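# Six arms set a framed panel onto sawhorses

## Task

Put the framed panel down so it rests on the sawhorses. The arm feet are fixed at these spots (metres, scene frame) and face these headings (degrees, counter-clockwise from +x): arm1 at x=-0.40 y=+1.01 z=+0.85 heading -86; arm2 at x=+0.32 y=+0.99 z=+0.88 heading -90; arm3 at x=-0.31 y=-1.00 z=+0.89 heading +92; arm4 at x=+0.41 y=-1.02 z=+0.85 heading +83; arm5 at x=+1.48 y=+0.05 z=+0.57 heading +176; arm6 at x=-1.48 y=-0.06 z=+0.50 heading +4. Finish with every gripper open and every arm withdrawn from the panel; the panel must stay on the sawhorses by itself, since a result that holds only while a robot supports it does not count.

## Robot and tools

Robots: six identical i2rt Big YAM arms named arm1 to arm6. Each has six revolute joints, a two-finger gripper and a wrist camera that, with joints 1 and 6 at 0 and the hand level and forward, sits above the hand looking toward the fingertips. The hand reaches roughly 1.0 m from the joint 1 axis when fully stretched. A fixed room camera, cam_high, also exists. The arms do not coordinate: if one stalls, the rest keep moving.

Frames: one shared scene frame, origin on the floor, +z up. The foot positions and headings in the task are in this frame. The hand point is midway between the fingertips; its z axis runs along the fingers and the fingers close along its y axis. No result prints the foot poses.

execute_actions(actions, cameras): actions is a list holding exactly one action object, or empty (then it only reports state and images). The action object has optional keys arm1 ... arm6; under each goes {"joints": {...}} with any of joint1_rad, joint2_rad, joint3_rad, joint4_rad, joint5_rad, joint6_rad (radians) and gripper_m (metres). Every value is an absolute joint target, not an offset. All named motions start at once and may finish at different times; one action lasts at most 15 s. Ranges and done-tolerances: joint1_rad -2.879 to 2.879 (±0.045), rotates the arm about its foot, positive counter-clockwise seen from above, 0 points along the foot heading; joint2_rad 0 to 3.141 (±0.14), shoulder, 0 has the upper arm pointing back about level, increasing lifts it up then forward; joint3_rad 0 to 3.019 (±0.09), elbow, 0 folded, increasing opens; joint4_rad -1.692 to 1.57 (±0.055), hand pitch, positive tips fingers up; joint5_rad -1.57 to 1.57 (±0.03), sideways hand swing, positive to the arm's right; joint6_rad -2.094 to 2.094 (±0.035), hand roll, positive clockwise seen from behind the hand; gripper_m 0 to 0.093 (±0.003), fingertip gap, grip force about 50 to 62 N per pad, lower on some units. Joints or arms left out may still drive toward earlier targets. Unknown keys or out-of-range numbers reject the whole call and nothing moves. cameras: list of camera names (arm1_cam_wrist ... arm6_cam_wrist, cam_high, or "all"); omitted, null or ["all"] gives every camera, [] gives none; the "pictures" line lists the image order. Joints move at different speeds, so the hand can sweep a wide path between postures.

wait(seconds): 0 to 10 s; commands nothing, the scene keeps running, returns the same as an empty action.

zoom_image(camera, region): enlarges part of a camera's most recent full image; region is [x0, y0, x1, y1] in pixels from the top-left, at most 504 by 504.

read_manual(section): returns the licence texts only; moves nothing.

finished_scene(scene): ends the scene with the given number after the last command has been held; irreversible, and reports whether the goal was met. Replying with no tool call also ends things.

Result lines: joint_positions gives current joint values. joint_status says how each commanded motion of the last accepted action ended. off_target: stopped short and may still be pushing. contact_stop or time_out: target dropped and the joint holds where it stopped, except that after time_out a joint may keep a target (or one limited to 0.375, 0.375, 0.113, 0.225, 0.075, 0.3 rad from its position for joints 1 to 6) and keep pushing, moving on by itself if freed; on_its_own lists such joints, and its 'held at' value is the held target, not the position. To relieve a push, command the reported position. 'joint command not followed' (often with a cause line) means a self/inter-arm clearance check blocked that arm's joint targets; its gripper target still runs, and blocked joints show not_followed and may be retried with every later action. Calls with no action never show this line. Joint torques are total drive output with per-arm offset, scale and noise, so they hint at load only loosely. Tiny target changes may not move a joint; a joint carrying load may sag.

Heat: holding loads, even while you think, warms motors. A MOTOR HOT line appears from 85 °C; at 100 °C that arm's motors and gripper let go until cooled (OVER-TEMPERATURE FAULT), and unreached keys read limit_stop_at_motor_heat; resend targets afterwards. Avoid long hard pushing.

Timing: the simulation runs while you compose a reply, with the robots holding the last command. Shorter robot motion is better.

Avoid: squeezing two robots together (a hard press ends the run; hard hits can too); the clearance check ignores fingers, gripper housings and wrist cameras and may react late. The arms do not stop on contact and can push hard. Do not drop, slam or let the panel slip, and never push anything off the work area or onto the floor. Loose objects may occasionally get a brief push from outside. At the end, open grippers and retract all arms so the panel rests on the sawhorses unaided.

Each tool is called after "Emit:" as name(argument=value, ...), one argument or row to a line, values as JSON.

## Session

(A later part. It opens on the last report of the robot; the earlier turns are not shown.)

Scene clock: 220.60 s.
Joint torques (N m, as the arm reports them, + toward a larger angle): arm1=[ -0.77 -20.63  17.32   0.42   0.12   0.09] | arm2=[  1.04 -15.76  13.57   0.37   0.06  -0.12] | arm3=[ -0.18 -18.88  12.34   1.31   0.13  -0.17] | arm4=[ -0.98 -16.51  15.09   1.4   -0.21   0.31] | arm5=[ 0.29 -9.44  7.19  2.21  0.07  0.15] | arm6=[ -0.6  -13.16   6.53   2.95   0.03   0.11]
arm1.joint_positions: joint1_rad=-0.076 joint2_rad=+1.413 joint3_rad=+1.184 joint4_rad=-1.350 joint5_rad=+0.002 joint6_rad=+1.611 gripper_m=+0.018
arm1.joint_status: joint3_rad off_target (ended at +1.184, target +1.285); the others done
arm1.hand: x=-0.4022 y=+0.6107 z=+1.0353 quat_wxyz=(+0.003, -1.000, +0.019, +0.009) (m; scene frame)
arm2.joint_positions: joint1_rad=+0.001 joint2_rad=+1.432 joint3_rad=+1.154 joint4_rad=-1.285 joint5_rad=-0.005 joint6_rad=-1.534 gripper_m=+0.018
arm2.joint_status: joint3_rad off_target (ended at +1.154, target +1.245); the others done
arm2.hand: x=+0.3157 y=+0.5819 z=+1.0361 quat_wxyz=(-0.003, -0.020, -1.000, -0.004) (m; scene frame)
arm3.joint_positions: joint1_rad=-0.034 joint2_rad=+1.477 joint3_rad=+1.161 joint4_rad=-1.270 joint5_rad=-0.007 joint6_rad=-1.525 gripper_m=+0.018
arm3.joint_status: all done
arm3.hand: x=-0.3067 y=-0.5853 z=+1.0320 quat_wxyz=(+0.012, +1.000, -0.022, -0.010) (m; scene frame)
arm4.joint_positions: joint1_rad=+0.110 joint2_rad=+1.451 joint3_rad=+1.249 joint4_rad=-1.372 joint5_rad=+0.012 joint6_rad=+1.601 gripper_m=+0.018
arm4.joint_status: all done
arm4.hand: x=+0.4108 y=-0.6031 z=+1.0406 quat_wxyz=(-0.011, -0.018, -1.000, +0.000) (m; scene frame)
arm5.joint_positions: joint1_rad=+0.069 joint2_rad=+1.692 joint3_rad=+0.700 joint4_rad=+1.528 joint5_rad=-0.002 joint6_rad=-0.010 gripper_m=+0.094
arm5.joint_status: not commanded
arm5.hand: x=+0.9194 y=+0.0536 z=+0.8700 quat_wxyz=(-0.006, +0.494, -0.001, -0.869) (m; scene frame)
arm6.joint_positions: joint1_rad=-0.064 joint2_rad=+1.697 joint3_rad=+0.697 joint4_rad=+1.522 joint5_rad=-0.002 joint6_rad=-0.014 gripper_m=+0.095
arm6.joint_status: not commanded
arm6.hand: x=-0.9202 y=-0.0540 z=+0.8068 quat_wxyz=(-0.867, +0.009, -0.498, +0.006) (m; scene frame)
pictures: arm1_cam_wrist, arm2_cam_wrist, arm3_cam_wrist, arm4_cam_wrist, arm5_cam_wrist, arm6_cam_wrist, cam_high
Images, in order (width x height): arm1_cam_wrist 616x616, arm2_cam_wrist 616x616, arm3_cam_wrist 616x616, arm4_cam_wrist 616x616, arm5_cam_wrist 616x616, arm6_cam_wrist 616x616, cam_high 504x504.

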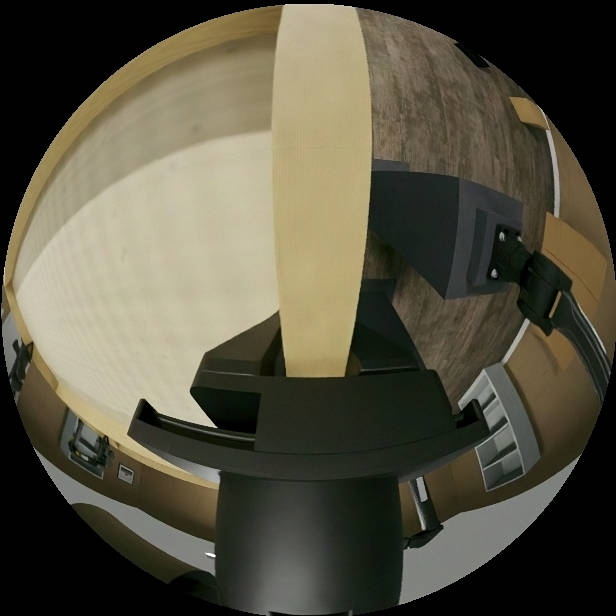

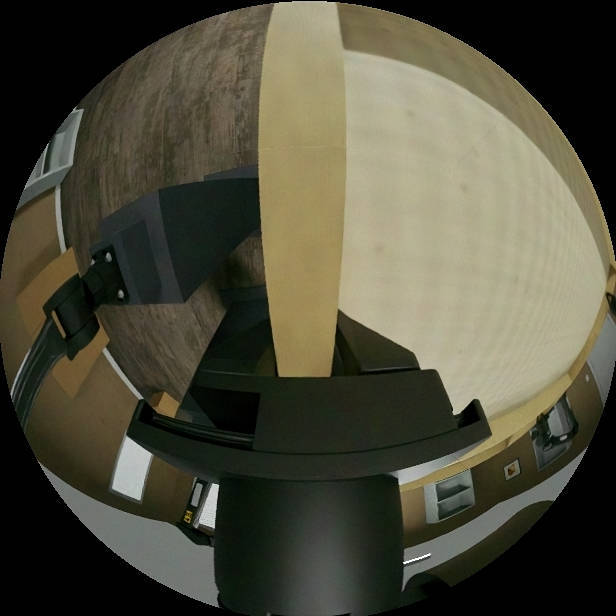

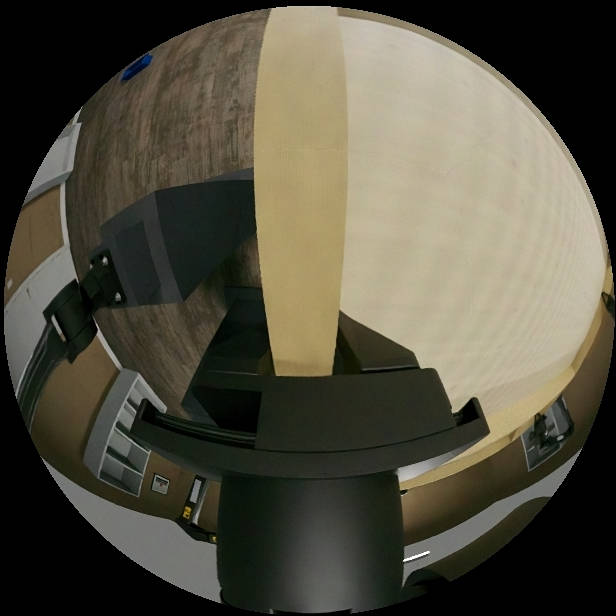

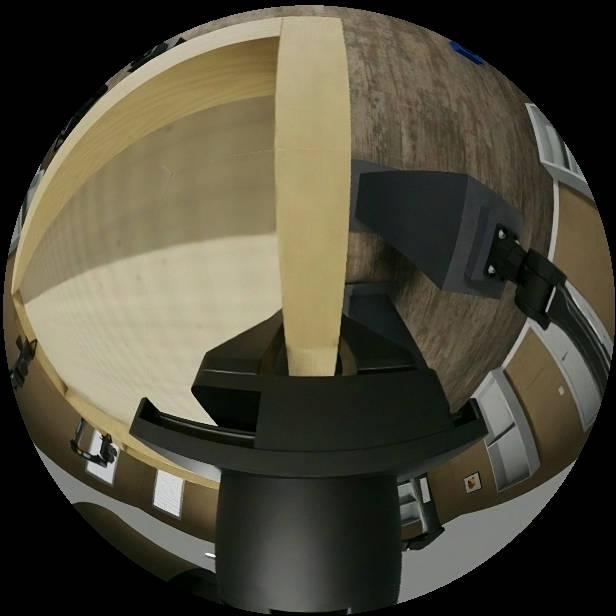

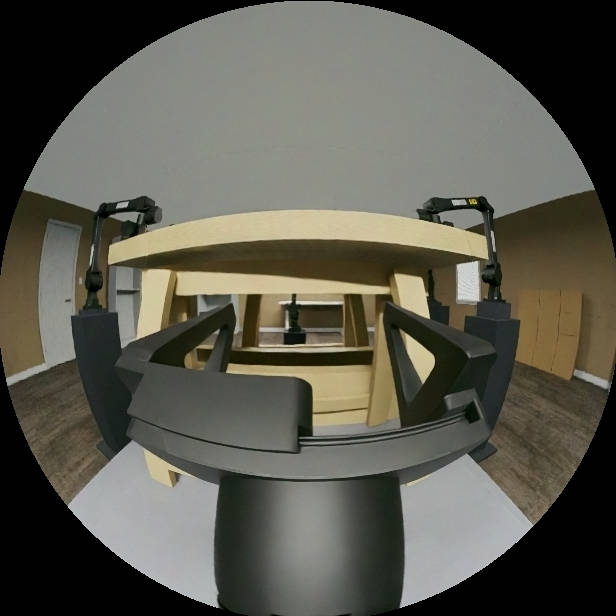

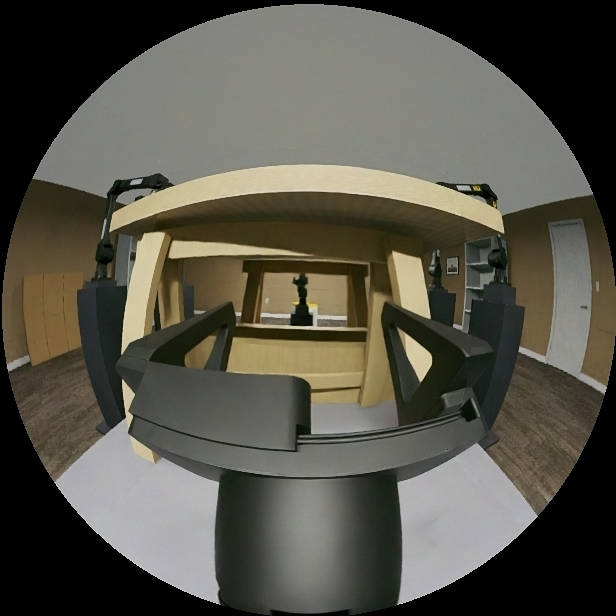

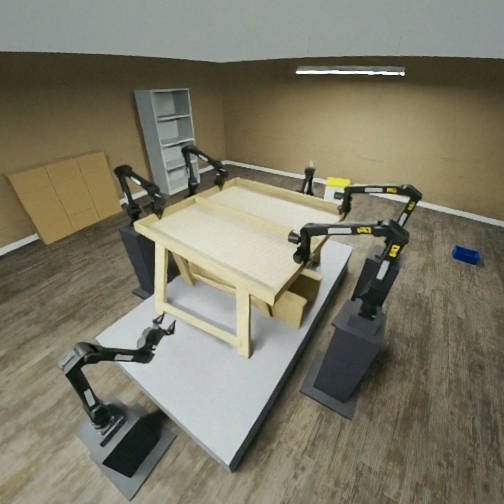

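Emit:
execute_actions(
  actions=[
    {"arm5":{"joints":{"joint1_rad":0.43,"joint2_rad":2.472,"joint3_rad":1.295,"joint4_rad":0.81}},"arm6":{"joints":{"joint1_rad":0.29,"joint2_rad":2.322,"joint3_rad":1.24,"joint4_rad":0.72}}},
  ],
  cameras=["arm5_cam_wrist","arm6_cam_wrist"],
)

Emit:
execute_actions(
  actions=[
    {"arm5":{"joints":{"joint2_rad":2.65,"joint3_rad":1.90,"joint4_rad":0.465}},"arm6":{"joints":{"joint2_rad":2.53,"joint3_rad":1.84,"joint4_rad":0.40}}},
  ],
  cameras=["cam_high","arm5_cam_wrist","arm6_cam_wrist"],
)

Scene clock: 237.53 s.
Joint torques (N m, as the arm reports them, + toward a larger angle): arm1=[ -0.72 -20.48  17.35   0.52   0.13   0.11] | arm2=[  1.19 -15.7   13.6    0.29   0.06  -0.12] | arm3=[ -0.26 -18.81  12.34   1.3    0.13  -0.16] | arm4=[ -0.58 -16.67  15.09   1.43  -0.21   0.3 ] | arm5=[ -0.33 -18.54   7.92   1.6    0.02   0.12] | arm6=[ -0.46 -22.93   8.18   1.51   0.     0.09]
arm1.joint_positions: joint1_rad=-0.076 joint2_rad=+1.413 joint3_rad=+1.184 joint4_rad=-1.350 joint5_rad=+0.002 joint6_rad=+1.611 gripper_m=+0.018
arm1.joint_status: not commanded
arm1.hand: x=-0.4022 y=+0.6107 z=+1.0353 quat_wxyz=(+0.003, -1.000, +0.019, +0.009) (m; scene frame)
arm2.joint_positions: joint1_rad=+0.001 joint2_rad=+1.432 joint3_rad=+1.154 joint4_rad=-1.285 joint5_rad=-0.005 joint6_rad=-1.534 gripper_m=+0.018
arm2.joint_status: not commanded
arm2.hand: x=+0.3157 y=+0.5819 z=+1.0361 quat_wxyz=(-0.003, -0.020, -1.000, -0.004) (m; scene frame)
arm3.joint_positions: joint1_rad=-0.034 joint2_rad=+1.477 joint3_rad=+1.161 joint4_rad=-1.270 joint5_rad=-0.007 joint6_rad=-1.525 gripper_m=+0.018
arm3.joint_status: not commanded
arm3.hand: x=-0.3067 y=-0.5853 z=+1.0320 quat_wxyz=(+0.012, +1.000, -0.022, -0.010) (m; scene frame)
arm4.joint_positions: joint1_rad=+0.110 joint2_rad=+1.451 joint3_rad=+1.249 joint4_rad=-1.372 joint5_rad=+0.012 joint6_rad=+1.601 gripper_m=+0.018
arm4.joint_status: not commanded
arm4.hand: x=+0.4108 y=-0.6031 z=+1.0406 quat_wxyz=(-0.011, -0.018, -1.000, +0.000) (m; scene frame)
arm5.joint_positions: joint1_rad=+0.432 joint2_rad=+2.481 joint3_rad=+1.271 joint4_rad=+0.818 joint5_rad=+0.000 joint6_rad=-0.008 gripper_m=+0.094
arm5.joint_status: all done
arm5.hand: x=+0.7951 y=-0.2053 z=+0.4257 quat_wxyz=(+0.098, +0.817, +0.148, -0.548) (m; scene frame)
arm6.joint_positions: joint1_rad=+0.291 joint2_rad=+2.336 joint3_rad=+1.209 joint4_rad=+0.737 joint5_rad=-0.002 joint6_rad=-0.013 gripper_m=+0.095
arm6.joint_status: all done
arm6.hand: x=-0.7964 y=+0.1952 z=+0.4240 quat_wxyz=(-0.550, +0.157, -0.815, -0.093) (m; scene frame)
pictures: arm5_cam_wrist, arm6_cam_wrist
Images, in order (width x height): arm5_cam_wrist 616x616, arm6_cam_wrist 616x616.

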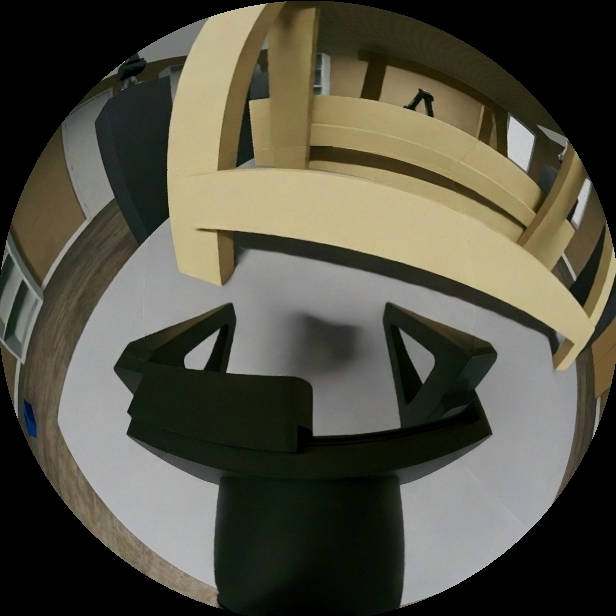

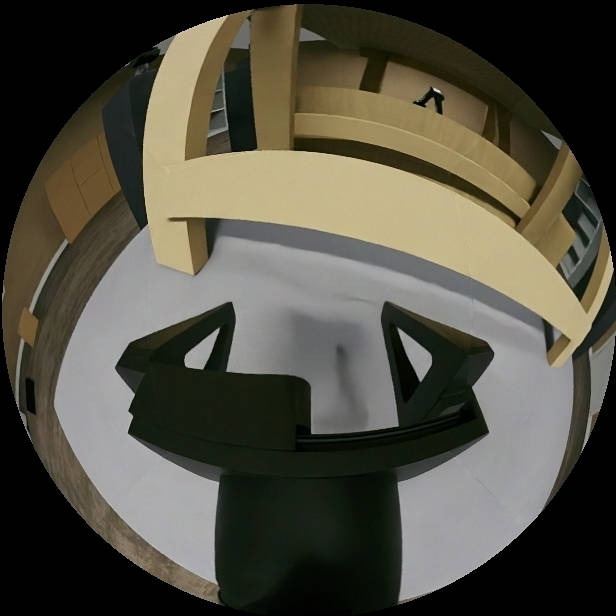

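Scene clock: 240.17 s.
Joint torques (N m, as the arm reports them, + toward a larger angle): arm1=[ -0.77 -20.52  17.31   0.57   0.13   0.11] | arm2=[  1.16 -15.73  13.6    0.28   0.06  -0.12] | arm3=[ -0.2  -18.79  12.34   1.31   0.12  -0.16] | arm4=[ -0.88 -16.32  15.17   1.52  -0.22   0.28] | arm5=[ -0.25 -25.11  18.75   2.67  -0.15  -0.42] | arm6=[ -0.73 -31.85  16.76   3.04  -0.04  -0.52]
arm1.joint_positions: joint1_rad=-0.076 joint2_rad=+1.413 joint3_rad=+1.184 joint4_rad=-1.350 joint5_rad=+0.002 joint6_rad=+1.611 gripper_m=+0.018
arm1.joint_status: not commanded
arm1.hand: x=-0.4022 y=+0.6107 z=+1.0353 quat_wxyz=(+0.003, -1.000, +0.019, +0.009) (m; scene frame)
arm2.joint_positions: joint1_rad=+0.001 joint2_rad=+1.432 joint3_rad=+1.154 joint4_rad=-1.285 joint5_rad=-0.005 joint6_rad=-1.534 gripper_m=+0.018
arm2.joint_status: not commanded
arm2.hand: x=+0.3157 y=+0.5819 z=+1.0361 quat_wxyz=(-0.003, -0.020, -1.000, -0.004) (m; scene frame)
arm3.joint_positions: joint1_rad=-0.034 joint2_rad=+1.477 joint3_rad=+1.161 joint4_rad=-1.270 joint5_rad=-0.007 joint6_rad=-1.525 gripper_m=+0.018
arm3.joint_status: not commanded
arm3.hand: x=-0.3067 y=-0.5853 z=+1.0320 quat_wxyz=(+0.012, +1.000, -0.022, -0.010) (m; scene frame)
arm4.joint_positions: joint1_rad=+0.110 joint2_rad=+1.451 joint3_rad=+1.249 joint4_rad=-1.372 joint5_rad=+0.012 joint6_rad=+1.601 gripper_m=+0.018
arm4.joint_status: not commanded
arm4.hand: x=+0.4108 y=-0.6031 z=+1.0406 quat_wxyz=(-0.011, -0.018, -1.000, +0.000) (m; scene frame)
arm5.joint_positions: joint1_rad=+0.438 joint2_rad=+2.697 joint3_rad=+1.761 joint4_rad=+0.439 joint5_rad=+0.005 joint6_rad=+0.050 gripper_m=+0.094
arm5.joint_status: joint3_rad time_out (moved +0.490 of +0.629); the others done
arm5.on_its_own: joint3_rad reads +1.761 and still pushes toward +1.874 since a time_out
arm5.hand: x=+0.6922 y=-0.2476 z=+0.3757 quat_wxyz=(+0.105, +0.848, +0.130, -0.502) (m; scene frame)
arm6.joint_positions: joint1_rad=+0.294 joint2_rad=+2.588 joint3_rad=+1.721 joint4_rad=+0.379 joint5_rad=-0.001 joint6_rad=+0.042 gripper_m=+0.095
arm6.joint_status: joint3_rad time_out (moved +0.512 of +0.631); the others done
arm6.on_its_own: joint3_rad reads +1.721 and still pushes toward +1.834 since a time_out
arm6.hand: x=-0.6850 y=+0.2395 z=+0.3721 quat_wxyz=(-0.507, +0.140, -0.845, -0.100) (m; scene frame)
pictures: arm5_cam_wrist, arm6_cam_wrist, cam_high
Images, in order (width x height): arm5_cam_wrist 616x616, arm6_cam_wrist 616x616, cam_high 504x504.

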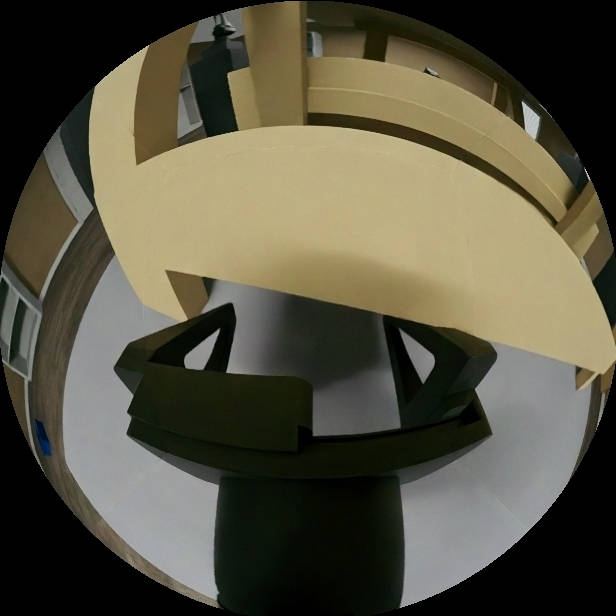

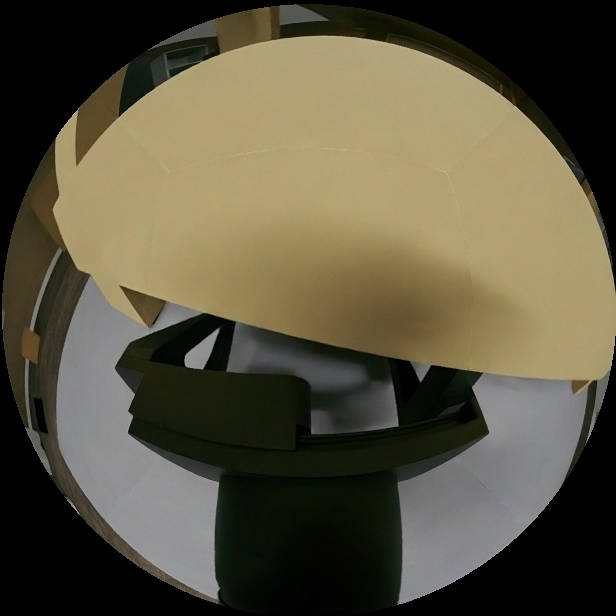

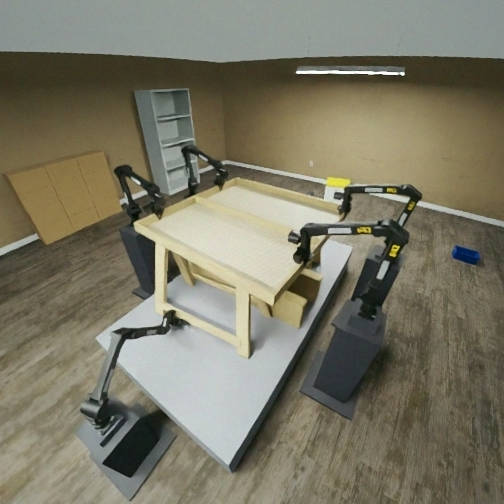

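Emit:
execute_actions(
  actions=[
    {"arm5":{"joints":{"joint2_rad":2.95,"joint3_rad":2.42,"joint4_rad":0.11}},"arm6":{"joints":{"joint2_rad":2.75,"joint3_rad":2.16,"joint4_rad":0.165}}},
  ],
  cameras=["cam_high","arm5_cam_wrist","arm6_cam_wrist"],
)

Scene clock: 253.47 s.
Joint torques (N m, as the arm reports them, + toward a larger angle): arm1=[ -0.57 -20.78  17.3    0.48   0.13   0.12] | arm2=[  1.2  -15.7   13.6    0.29   0.06  -0.12] | arm3=[ -0.25 -18.86  12.32   1.3    0.13  -0.16] | arm4=[ -0.29 -16.76  15.15   1.4   -0.22   0.3 ] | arm5=[ -1.92 -24.26  20.68   0.51  -0.25  -0.17] | arm6=[ -1.91 -27.81  16.57   1.77  -0.25  -0.35]
arm1.joint_positions: joint1_rad=-0.076 joint2_rad=+1.413 joint3_rad=+1.184 joint4_rad=-1.350 joint5_rad=+0.002 joint6_rad=+1.611 gripper_m=+0.018
arm1.joint_status: not commanded
arm1.hand: x=-0.4022 y=+0.6107 z=+1.0353 quat_wxyz=(+0.003, -1.000, +0.019, +0.009) (m; scene frame)
arm2.joint_positions: joint1_rad=+0.001 joint2_rad=+1.432 joint3_rad=+1.154 joint4_rad=-1.285 joint5_rad=-0.005 joint6_rad=-1.534 gripper_m=+0.018
arm2.joint_status: not commanded
arm2.hand: x=+0.3157 y=+0.5819 z=+1.0361 quat_wxyz=(-0.003, -0.020, -1.000, -0.004) (m; scene frame)
arm3.joint_positions: joint1_rad=-0.034 joint2_rad=+1.477 joint3_rad=+1.161 joint4_rad=-1.270 joint5_rad=-0.007 joint6_rad=-1.525 gripper_m=+0.018
arm3.joint_status: not commanded
arm3.hand: x=-0.3067 y=-0.5853 z=+1.0320 quat_wxyz=(+0.012, +1.000, -0.022, -0.010) (m; scene frame)
arm4.joint_positions: joint1_rad=+0.110 joint2_rad=+1.451 joint3_rad=+1.249 joint4_rad=-1.372 joint5_rad=+0.012 joint6_rad=+1.601 gripper_m=+0.018
arm4.joint_status: not commanded
arm4.hand: x=+0.4108 y=-0.6031 z=+1.0406 quat_wxyz=(-0.011, -0.018, -1.000, +0.000) (m; scene frame)
arm5.joint_positions: joint1_rad=+0.449 joint2_rad=+2.948 joint3_rad=+2.281 joint4_rad=+0.146 joint5_rad=+0.007 joint6_rad=+0.026 gripper_m=+0.094
arm5.joint_status: joint3_rad time_out (moved +0.520 of +0.659); the others done
arm5.on_its_own: joint3_rad reads +2.281 and still pushes toward +2.394 since a time_out
arm5.hand: x=+0.6173 y=-0.2869 z=+0.3461 quat_wxyz=(+0.099, +0.852, +0.146, -0.492) (m; scene frame)
arm6.joint_positions: joint1_rad=+0.311 joint2_rad=+2.738 joint3_rad=+2.065 joint4_rad=+0.175 joint5_rad=+0.004 joint6_rad=+0.027 gripper_m=+0.095
arm6.joint_status: joint3_rad time_out (moved +0.344 of +0.439); the others done
arm6.on_its_own: joint3_rad reads +2.065 and still pushes toward +2.160 since a time_out
arm6.hand: x=-0.6272 y=+0.2765 z=+0.3674 quat_wxyz=(-0.503, +0.152, -0.845, -0.097) (m; scene frame)
pictures: arm5_cam_wrist, arm6_cam_wrist, cam_high
Images, in order (width x height): arm5_cam_wrist 616x616, arm6_cam_wrist 616x616, cam_high 504x504.

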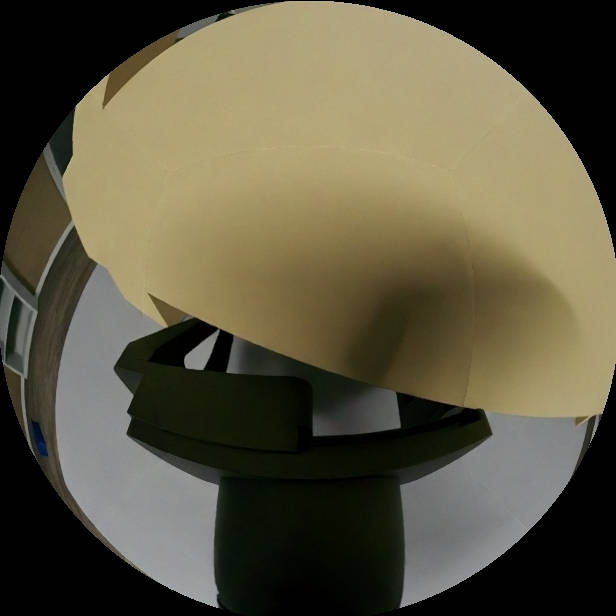

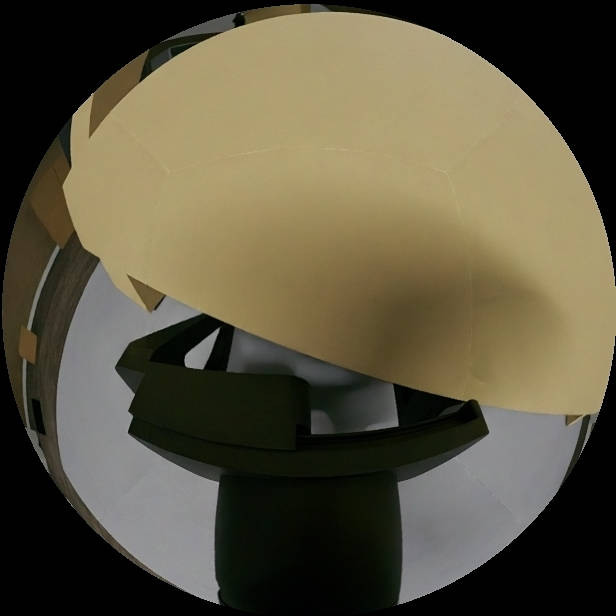

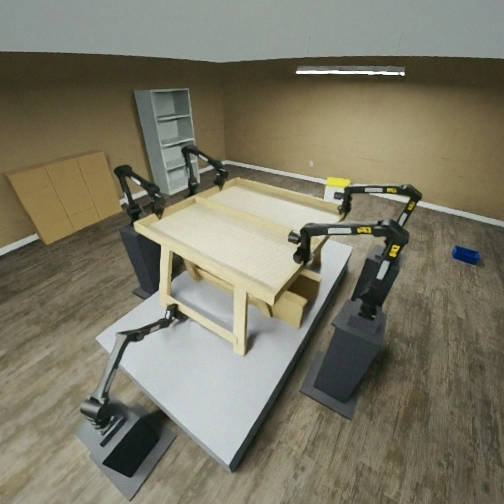

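Emit:
execute_actions(
  actions=[
    {"arm5":{"joints":{"joint2_rad":2.78,"joint3_rad":1.74,"joint4_rad":0.44}},"arm6":{"joints":{"joint2_rad":2.64,"joint3_rad":1.62,"joint4_rad":0.4}},"arm1":{"joints":{"joint2_rad":1.372,"joint3_rad":1.21,"joint4_rad":-1.24}},"arm2":{"joints":{"joint2_rad":1.39,"joint3_rad":1.172,"joint4_rad":-1.17}},"arm3":{"joints":{"joint2_rad":1.43,"joint3_rad":1.18,"joint4_rad":-1.15}},"arm4":{"joints":{"joint2_rad":1.405,"joint3_rad":1.25,"joint4_rad":-1.25}}},
  ],
  cameras=[],
)

Emit:
execute_actions(
  actions=[
    {"arm5":{"joints":{"joint1_rad":0.07,"joint2_rad":1.9,"joint3_rad":0.7,"joint4_rad":1.55}},"arm6":{"joints":{"joint1_rad":-0.07,"joint2_rad":1.7,"joint3_rad":0.7,"joint4_rad":1.55}}},
  ],
  cameras=["cam_high","arm5_cam_wrist","arm6_cam_wrist"],
)

Scene clock: 266.50 s.
Joint torques (N m, as the arm reports them, + toward a larger angle): arm1=[ -0.59 -19.22  15.92   1.29   0.14   0.1 ] | arm2=[  1.17 -14.52  12.33   1.03   0.    -0.12] | arm3=[ -0.22 -17.59  11.36   2.09   0.11  -0.16] | arm4=[ -0.57 -15.48  13.46   2.07  -0.07   0.31] | arm5=[ -0.77 -21.49   6.43   1.92   0.03   0.  ] | arm6=[ -0.77 -23.41   4.41   1.63   0.    -0.2 ]
arm1.joint_positions: joint1_rad=-0.076 joint2_rad=+1.428 joint3_rad=+1.124 joint4_rad=-1.264 joint5_rad=+0.001 joint6_rad=+1.611 gripper_m=+0.018
arm1.joint_status: all done
arm1.hand: x=-0.4024 y=+0.6096 z=+1.0076 quat_wxyz=(-0.002, -1.000, +0.019, +0.008) (m; scene frame)
arm2.joint_positions: joint1_rad=+0.001 joint2_rad=+1.453 joint3_rad=+1.097 joint4_rad=-1.198 joint5_rad=-0.004 joint6_rad=-1.534 gripper_m=+0.018
arm2.joint_status: all done
arm2.hand: x=+0.3154 y=+0.5814 z=+1.0073 quat_wxyz=(-0.002, -0.020, -1.000, +0.001) (m; scene frame)
arm3.joint_positions: joint1_rad=-0.034 joint2_rad=+1.501 joint3_rad=+1.109 joint4_rad=-1.186 joint5_rad=-0.007 joint6_rad=-1.525 gripper_m=+0.018
arm3.joint_status: all done
arm3.hand: x=-0.3070 y=-0.5847 z=+1.0036 quat_wxyz=(+0.008, +1.000, -0.022, -0.010) (m; scene frame)
arm4.joint_positions: joint1_rad=+0.110 joint2_rad=+1.465 joint3_rad=+1.186 joint4_rad=-1.286 joint5_rad=+0.009 joint6_rad=+1.601 gripper_m=+0.018
arm4.joint_status: all done
arm4.hand: x=+0.4106 y=-0.6026 z=+1.0116 quat_wxyz=(-0.010, -0.018, -1.000, -0.005) (m; scene frame)
arm5.joint_positions: joint1_rad=+0.435 joint2_rad=+2.775 joint3_rad=+1.749 joint4_rad=+0.437 joint5_rad=-0.002 joint6_rad=+0.002 gripper_m=+0.094
arm5.joint_status: all done
arm5.hand: x=+0.7234 y=-0.2355 z=+0.3077 quat_wxyz=(+0.088, +0.867, +0.155, -0.465) (m; scene frame)
arm6.joint_positions: joint1_rad=+0.295 joint2_rad=+2.615 joint3_rad=+1.649 joint4_rad=+0.412 joint5_rad=-0.002 joint6_rad=+0.014 gripper_m=+0.095
arm6.joint_status: all done
arm6.hand: x=-0.7172 y=+0.2275 z=+0.3250 quat_wxyz=(-0.480, +0.155, -0.859, -0.088) (m; scene frame)
pictures: none
No camera images: the call's "cameras" was empty. Leave "cameras" out to get every camera's image.

Scene clock: 268.17 s.
Joint torques (N m, as the arm reports them, + toward a larger angle): arm1=[ -0.82 -19.07  15.96   1.27   0.19   0.11] | arm2=[  1.19 -14.49  12.32   1.02   0.    -0.12] | arm3=[ -0.19 -17.72  11.37   2.11   0.11  -0.16] | arm4=[ -0.99 -15.33  13.85   2.06  -0.09   0.28] | arm5=[ -0.81 -11.08   6.24   2.44  -0.03   0.02] | arm6=[ -0.91 -14.     7.03   3.01  -0.05  -0.19]
arm1.joint_positions: joint1_rad=-0.076 joint2_rad=+1.428 joint3_rad=+1.124 joint4_rad=-1.264 joint5_rad=+0.001 joint6_rad=+1.611 gripper_m=+0.018
arm1.joint_status: not commanded
arm1.hand: x=-0.4024 y=+0.6096 z=+1.0076 quat_wxyz=(-0.002, -1.000, +0.019, +0.008) (m; scene frame)
arm2.joint_positions: joint1_rad=+0.001 joint2_rad=+1.453 joint3_rad=+1.097 joint4_rad=-1.198 joint5_rad=-0.004 joint6_rad=-1.534 gripper_m=+0.018
arm2.joint_status: not commanded
arm2.hand: x=+0.3154 y=+0.5814 z=+1.0073 quat_wxyz=(-0.002, -0.020, -1.000, +0.001) (m; scene frame)
arm3.joint_positions: joint1_rad=-0.034 joint2_rad=+1.501 joint3_rad=+1.109 joint4_rad=-1.186 joint5_rad=-0.007 joint6_rad=-1.525 gripper_m=+0.018
arm3.joint_status: not commanded
arm3.hand: x=-0.3070 y=-0.5847 z=+1.0036 quat_wxyz=(+0.008, +1.000, -0.022, -0.010) (m; scene frame)
arm4.joint_positions: joint1_rad=+0.110 joint2_rad=+1.465 joint3_rad=+1.186 joint4_rad=-1.286 joint5_rad=+0.009 joint6_rad=+1.601 gripper_m=+0.018
arm4.joint_status: not commanded
arm4.hand: x=+0.4106 y=-0.6026 z=+1.0116 quat_wxyz=(-0.010, -0.018, -1.000, -0.005) (m; scene frame)
arm5.joint_positions: joint1_rad=+0.078 joint2_rad=+1.895 joint3_rad=+0.694 joint4_rad=+1.526 joint5_rad=+0.001 joint6_rad=+0.002 gripper_m=+0.094
arm5.joint_status: all done
arm5.hand: x=+0.8972 y=+0.0486 z=+0.7564 quat_wxyz=(+0.003, +0.583, -0.004, -0.812) (m; scene frame)
arm6.joint_positions: joint1_rad=-0.061 joint2_rad=+1.705 joint3_rad=+0.690 joint4_rad=+1.523 joint5_rad=+0.000 joint6_rad=+0.012 gripper_m=+0.095
arm6.joint_status: all done
arm6.hand: x=-0.9203 y=-0.0526 z=+0.7996 quat_wxyz=(-0.864, +0.003, -0.504, -0.007) (m; scene frame)
pictures: arm5_cam_wrist, arm6_cam_wrist, cam_high
Images, in order (width x height): arm5_cam_wrist 616x616, arm6_cam_wrist 616x616, cam_high 504x504.

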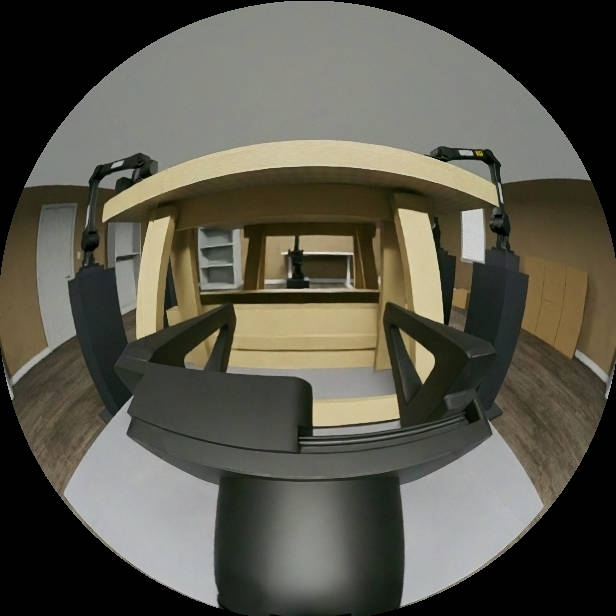

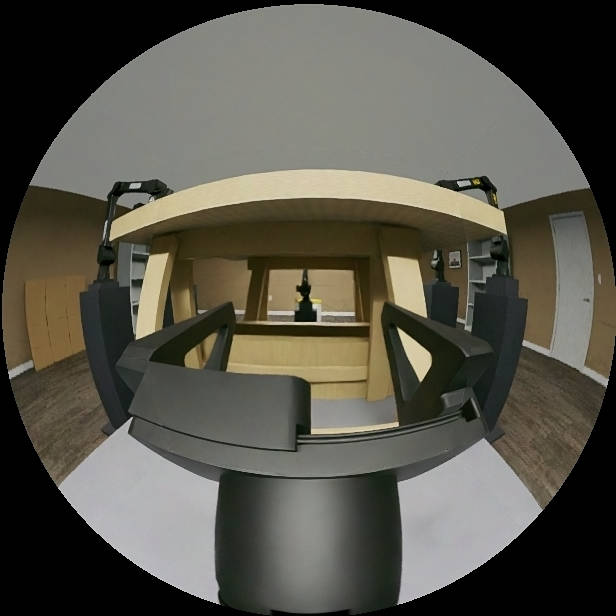

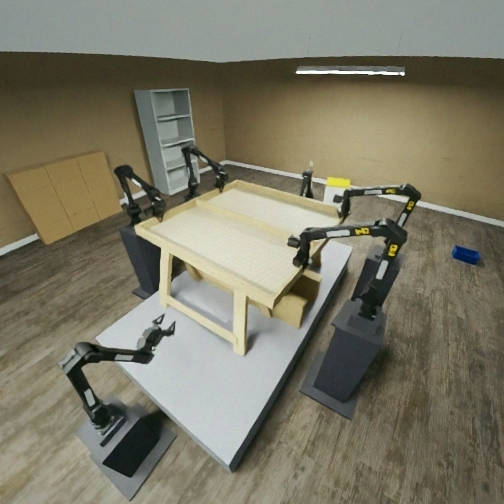

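Touching. Unload, open, lift away.

Emit:
execute_actions(
  actions=[
    {"arm1":{"joints":{"joint2_rad":1.435,"joint3_rad":1.14,"joint4_rad":-1.26}},"arm2":{"joints":{"joint2_rad":1.455,"joint3_rad":1.115,"joint4_rad":-1.195}},"arm3":{"joints":{"joint2_rad":1.50,"joint3_rad":1.112,"joint4_rad":-1.18}},"arm4":{"joints":{"joint2_rad":1.475,"joint3_rad":1.20,"joint4_rad":-1.283}}},
  ],
  cameras=[],
)

Emit:
execute_actions(
  actions=[
    {"arm1":{"joints":{"gripper_m":0.09}},"arm2":{"joints":{"gripper_m":0.09}},"arm3":{"joints":{"gripper_m":0.09}},"arm4":{"joints":{"gripper_m":0.09}}},
  ],
  cameras=[],
)

Emit:
execute_actions(
  actions=[
    {"arm1":{"joints":{"joint2_rad":1.40,"joint3_rad":1.42,"joint4_rad":-1.58}},"arm2":{"joints":{"joint2_rad":1.41,"joint3_rad":1.39,"joint4_rad":-1.53}},"arm3":{"joints":{"joint2_rad":1.44,"joint3_rad":1.39,"joint4_rad":-1.51}},"arm4":{"joints":{"joint2_rad":1.44,"joint3_rad":1.47,"joint4_rad":-1.6}}},
  ],
  cameras=[],
)

Emit:
execute_actions(
  actions=[
    {"arm1":{"joints":{"joint2_rad":0.7}},"arm2":{"joints":{"joint2_rad":0.7}},"arm3":{"joints":{"joint2_rad":0.7}},"arm4":{"joints":{"joint2_rad":0.7}},"arm5":{"joints":{"joint2_rad":1.0,"joint3_rad":0.4}},"arm6":{"joints":{"joint2_rad":1.0,"joint3_rad":0.4}}},
  ],
  cameras=["cam_high"],
)

Scene clock: 284.13 s.
Joint torques (N m, as the arm reports them, + toward a larger angle): arm1=[ -0.65 -13.33  10.69   0.52   0.18   0.11] | arm2=[  1.2  -10.     8.61   0.03   0.    -0.12] | arm3=[ -0.23 -12.42   7.28   1.     0.11  -0.16] | arm4=[ -0.5  -10.11   9.94   0.97  -0.1    0.28] | arm5=[ -0.31 -10.92   6.23   2.36  -0.03   0.05] | arm6=[ -0.97 -13.87   7.01   2.99  -0.04  -0.19]
arm1.joint_positions: joint1_rad=-0.076 joint2_rad=+1.431 joint3_rad=+1.120 joint4_rad=-1.264 joint5_rad=+0.001 joint6_rad=+1.611 gripper_m=+0.018
arm1.joint_status: all done
arm1.hand: x=-0.4025 y=+0.6111 z=+1.0052 quat_wxyz=(+0.001, -1.000, +0.019, +0.008) (m; scene frame)
arm2.joint_positions: joint1_rad=+0.001 joint2_rad=+1.455 joint3_rad=+1.093 joint4_rad=-1.198 joint5_rad=-0.004 joint6_rad=-1.534 gripper_m=+0.018
arm2.joint_status: all done
arm2.hand: x=+0.3154 y=+0.5829 z=+1.0052 quat_wxyz=(-0.002, -0.020, -1.000, -0.002) (m; scene frame)
arm3.joint_positions: joint1_rad=-0.034 joint2_rad=+1.503 joint3_rad=+1.104 joint4_rad=-1.186 joint5_rad=-0.007 joint6_rad=-1.525 gripper_m=+0.018
arm3.joint_status: all done
arm3.hand: x=-0.3071 y=-0.5865 z=+1.0012 quat_wxyz=(+0.012, +1.000, -0.022, -0.010) (m; scene frame)
arm4.joint_positions: joint1_rad=+0.110 joint2_rad=+1.466 joint3_rad=+1.182 joint4_rad=-1.287 joint5_rad=+0.009 joint6_rad=+1.601 gripper_m=+0.018
arm4.joint_status: all done
arm4.hand: x=+0.4106 y=-0.6040 z=+1.0097 quat_wxyz=(-0.010, -0.018, -1.000, -0.002) (m; scene frame)
arm5.joint_positions: joint1_rad=+0.078 joint2_rad=+1.895 joint3_rad=+0.694 joint4_rad=+1.526 joint5_rad=+0.001 joint6_rad=+0.002 gripper_m=+0.094
arm5.joint_status: not commanded
arm5.hand: x=+0.8972 y=+0.0486 z=+0.7564 quat_wxyz=(+0.003, +0.583, -0.004, -0.812) (m; scene frame)
arm6.joint_positions: joint1_rad=-0.061 joint2_rad=+1.705 joint3_rad=+0.690 joint4_rad=+1.523 joint5_rad=+0.000 joint6_rad=+0.012 gripper_m=+0.095
arm6.joint_status: not commanded
arm6.hand: x=-0.9203 y=-0.0526 z=+0.7996 quat_wxyz=(-0.864, +0.003, -0.504, -0.007) (m; scene frame)
pictures: none
No camera images: the call's "cameras" was empty. Leave "cameras" out to get every camera's image.

Scene clock: 284.83 s.
Joint torques (N m, as the arm reports them, + toward a larger angle): arm1=[ -0.8  -12.83  10.77   0.5    0.18   0.12] | arm2=[  1.18 -10.09   8.63   0.05  -0.03  -0.12] | arm3=[ -0.22 -12.13   7.28   1.     0.01  -0.1 ] | arm4=[ -0.2  -10.53   9.86   0.9    0.12   0.29] | arm5=[ -0.63 -10.84   6.24   2.37  -0.03   0.03] | arm6=[ -0.98 -14.03   7.02   3.    -0.04  -0.19]
arm1.joint_positions: joint1_rad=-0.076 joint2_rad=+1.429 joint3_rad=+1.120 joint4_rad=-1.263 joint5_rad=+0.001 joint6_rad=+1.611 gripper_m=+0.090
arm1.joint_status: all done
arm1.hand: x=-0.4025 y=+0.6110 z=+1.0056 quat_wxyz=(+0.000, -1.000, +0.019, +0.008) (m; scene frame)
arm2.joint_positions: joint1_rad=+0.001 joint2_rad=+1.456 joint3_rad=+1.093 joint4_rad=-1.198 joint5_rad=-0.003 joint6_rad=-1.534 gripper_m=+0.090
arm2.joint_status: all done
arm2.hand: x=+0.3153 y=+0.5829 z=+1.0051 quat_wxyz=(-0.002, -0.020, -1.000, -0.002) (m; scene frame)
arm3.joint_positions: joint1_rad=-0.034 joint2_rad=+1.502 joint3_rad=+1.104 joint4_rad=-1.185 joint5_rad=-0.004 joint6_rad=-1.529 gripper_m=+0.090
arm3.joint_status: all done
arm3.hand: x=-0.3065 y=-0.5864 z=+1.0018 quat_wxyz=(+0.011, +1.000, -0.020, -0.009) (m; scene frame)
arm4.joint_positions: joint1_rad=+0.110 joint2_rad=+1.467 joint3_rad=+1.182 joint4_rad=-1.287 joint5_rad=+0.003 joint6_rad=+1.603 gripper_m=+0.090
arm4.joint_status: all done
arm4.hand: x=+0.4094 y=-0.6040 z=+1.0094 quat_wxyz=(-0.007, -0.018, -1.000, -0.002) (m; scene frame)
arm5.joint_positions: joint1_rad=+0.078 joint2_rad=+1.895 joint3_rad=+0.694 joint4_rad=+1.526 joint5_rad=+0.001 joint6_rad=+0.002 gripper_m=+0.094
arm5.joint_status: not commanded
arm5.hand: x=+0.8972 y=+0.0486 z=+0.7564 quat_wxyz=(+0.003, +0.583, -0.004, -0.812) (m; scene frame)
arm6.joint_positions: joint1_rad=-0.061 joint2_rad=+1.705 joint3_rad=+0.690 joint4_rad=+1.523 joint5_rad=+0.000 joint6_rad=+0.012 gripper_m=+0.095
arm6.joint_status: not commanded
arm6.hand: x=-0.9203 y=-0.0526 z=+0.7996 quat_wxyz=(-0.864, +0.003, -0.504, -0.007) (m; scene frame)
pictures: none
No camera images: the call's "cameras" was empty. Leave "cameras" out to get every camera's image.

Scene clock: 285.90 s.
Joint torques (N m, as the arm reports them, + toward a larger angle): arm1=[ -0.71 -12.04  11.84   0.11   0.16   0.1 ] | arm2=[ 1.17 -9.95 10.21 -0.47 -0.05 -0.12] | arm3=[ -0.21 -11.    10.05   0.26   0.    -0.09] | arm4=[ -1.3  -11.24  11.77   0.45   0.14   0.28] | arm5=[ -0.44 -10.57   6.26   2.35  -0.04   0.01] | arm6=[ -0.87 -13.92   7.04   3.    -0.04  -0.19]
arm1.joint_positions: joint1_rad=-0.076 joint2_rad=+1.385 joint3_rad=+1.393 joint4_rad=-1.571 joint5_rad=+0.001 joint6_rad=+1.611 gripper_m=+0.090
arm1.joint_status: all done
arm1.hand: x=-0.4006 y=+0.6078 z=+1.1252 quat_wxyz=(-0.005, -1.000, +0.019, +0.008) (m; scene frame)
arm2.joint_positions: joint1_rad=+0.001 joint2_rad=+1.407 joint3_rad=+1.352 joint4_rad=-1.521 joint5_rad=-0.002 joint6_rad=-1.534 gripper_m=+0.090
arm2.joint_status: all done
arm2.hand: x=+0.3152 y=+0.5794 z=+1.1202 quat_wxyz=(-0.001, -0.020, -1.000, -0.010) (m; scene frame)
arm3.joint_positions: joint1_rad=-0.034 joint2_rad=+1.428 joint3_rad=+1.348 joint4_rad=-1.495 joint5_rad=-0.004 joint6_rad=-1.529 gripper_m=+0.090
arm3.joint_status: all done
arm3.hand: x=-0.3048 y=-0.5831 z=+1.1211 quat_wxyz=(+0.007, +1.000, -0.020, -0.009) (m; scene frame)
arm4.joint_positions: joint1_rad=+0.110 joint2_rad=+1.443 joint3_rad=+1.432 joint4_rad=-1.589 joint5_rad=+0.003 joint6_rad=+1.604 gripper_m=+0.090
arm4.joint_status: all done
arm4.hand: x=+0.4083 y=-0.6053 z=+1.1129 quat_wxyz=(-0.007, -0.019, -1.000, +0.013) (m; scene frame)
arm5.joint_positions: joint1_rad=+0.078 joint2_rad=+1.895 joint3_rad=+0.694 joint4_rad=+1.526 joint5_rad=+0.001 joint6_rad=+0.002 gripper_m=+0.094
arm5.joint_status: not commanded
arm5.hand: x=+0.8972 y=+0.0486 z=+0.7564 quat_wxyz=(+0.003, +0.583, -0.004, -0.812) (m; scene frame)
arm6.joint_positions: joint1_rad=-0.061 joint2_rad=+1.705 joint3_rad=+0.690 joint4_rad=+1.523 joint5_rad=+0.000 joint6_rad=+0.012 gripper_m=+0.095
arm6.joint_status: not commanded
arm6.hand: x=-0.9203 y=-0.0526 z=+0.7996 quat_wxyz=(-0.864, +0.003, -0.504, -0.007) (m; scene frame)
pictures: none
No camera images: the call's "cameras" was empty. Leave "cameras" out to get every camera's image.

Scene clock: 287.50 s.
Joint torques (N m, as the arm reports them, + toward a larger angle): arm1=[-0.48  0.25  9.51  1.27  0.15  0.03] | arm2=[ 1.15  0.49  8.61  0.82 -0.02 -0.07] | arm3=[-0.41 -0.47  8.79  1.44  0.01 -0.02] | arm4=[-0.67  2.13  8.67  1.8   0.14  0.21] | arm5=[-0.66 -1.64  9.45  1.2  -0.06 -0.02] | arm6=[-0.91 -4.24  8.66  1.79 -0.04 -0.18]
arm1.joint_positions: joint1_rad=-0.076 joint2_rad=+0.701 joint3_rad=+1.410 joint4_rad=-1.573 joint5_rad=+0.001 joint6_rad=+1.611 gripper_m=+0.090
arm1.joint_status: all done
arm1.hand: x=-0.3976 y=+0.7848 z=+1.3409 quat_wxyz=(-0.347, -0.938, +0.015, +0.001) (m; scene frame)
arm2.joint_positions: joint1_rad=+0.001 joint2_rad=+0.701 joint3_rad=+1.368 joint4_rad=-1.526 joint5_rad=-0.002 joint6_rad=-1.534 gripper_m=+0.090
arm2.joint_status: all done
arm2.hand: x=+0.3155 y=+0.7462 z=+1.3512 quat_wxyz=(-0.007, -0.018, -0.940, +0.342) (m; scene frame)
arm3.joint_positions: joint1_rad=-0.034 joint2_rad=+0.702 joint3_rad=+1.361 joint4_rad=-1.495 joint5_rad=-0.004 joint6_rad=-1.530 gripper_m=+0.090
arm3.joint_status: all done
arm3.hand: x=-0.3013 y=-0.7526 z=+1.3625 quat_wxyz=(-0.355, +0.935, -0.020, -0.016) (m; scene frame)
arm4.joint_positions: joint1_rad=+0.110 joint2_rad=+0.694 joint3_rad=+1.456 joint4_rad=-1.593 joint5_rad=+0.003 joint6_rad=+1.605 gripper_m=+0.090
arm4.joint_status: all done
arm4.hand: x=+0.4050 y=-0.8053 z=+1.3544 quat_wxyz=(-0.001, -0.016, -0.932, -0.363) (m; scene frame)
arm5.joint_positions: joint1_rad=+0.078 joint2_rad=+1.003 joint3_rad=+0.400 joint4_rad=+1.537 joint5_rad=+0.001 joint6_rad=+0.002 gripper_m=+0.094
arm5.joint_status: all done
arm5.hand: x=+1.1387 y=+0.0504 z=+1.0334 quat_wxyz=(+0.002, +0.313, -0.004, -0.950) (m; scene frame)
arm6.joint_positions: joint1_rad=-0.061 joint2_rad=+1.003 joint3_rad=+0.395 joint4_rad=+1.534 joint5_rad=+0.000 joint6_rad=+0.012 gripper_m=+0.095
arm6.joint_status: all done
arm6.hand: x=-1.1408 y=-0.0528 z=+0.9714 quat_wxyz=(-0.949, +0.004, -0.314, -0.008) (m; scene frame)
pictures: cam_high
Images, in order (width x height): cam_high 504x504.

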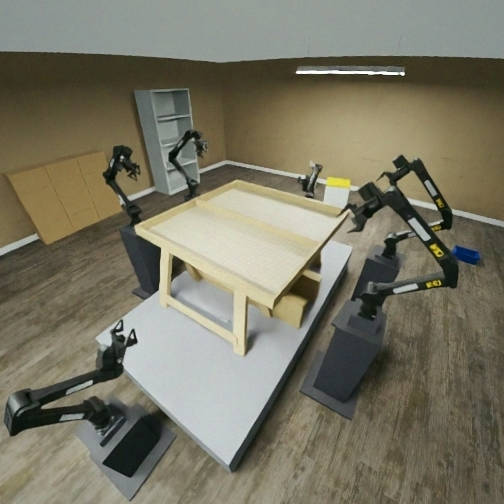

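Emit:
finished_scene(
  scene=1,
)

The scene is finished: the task was done.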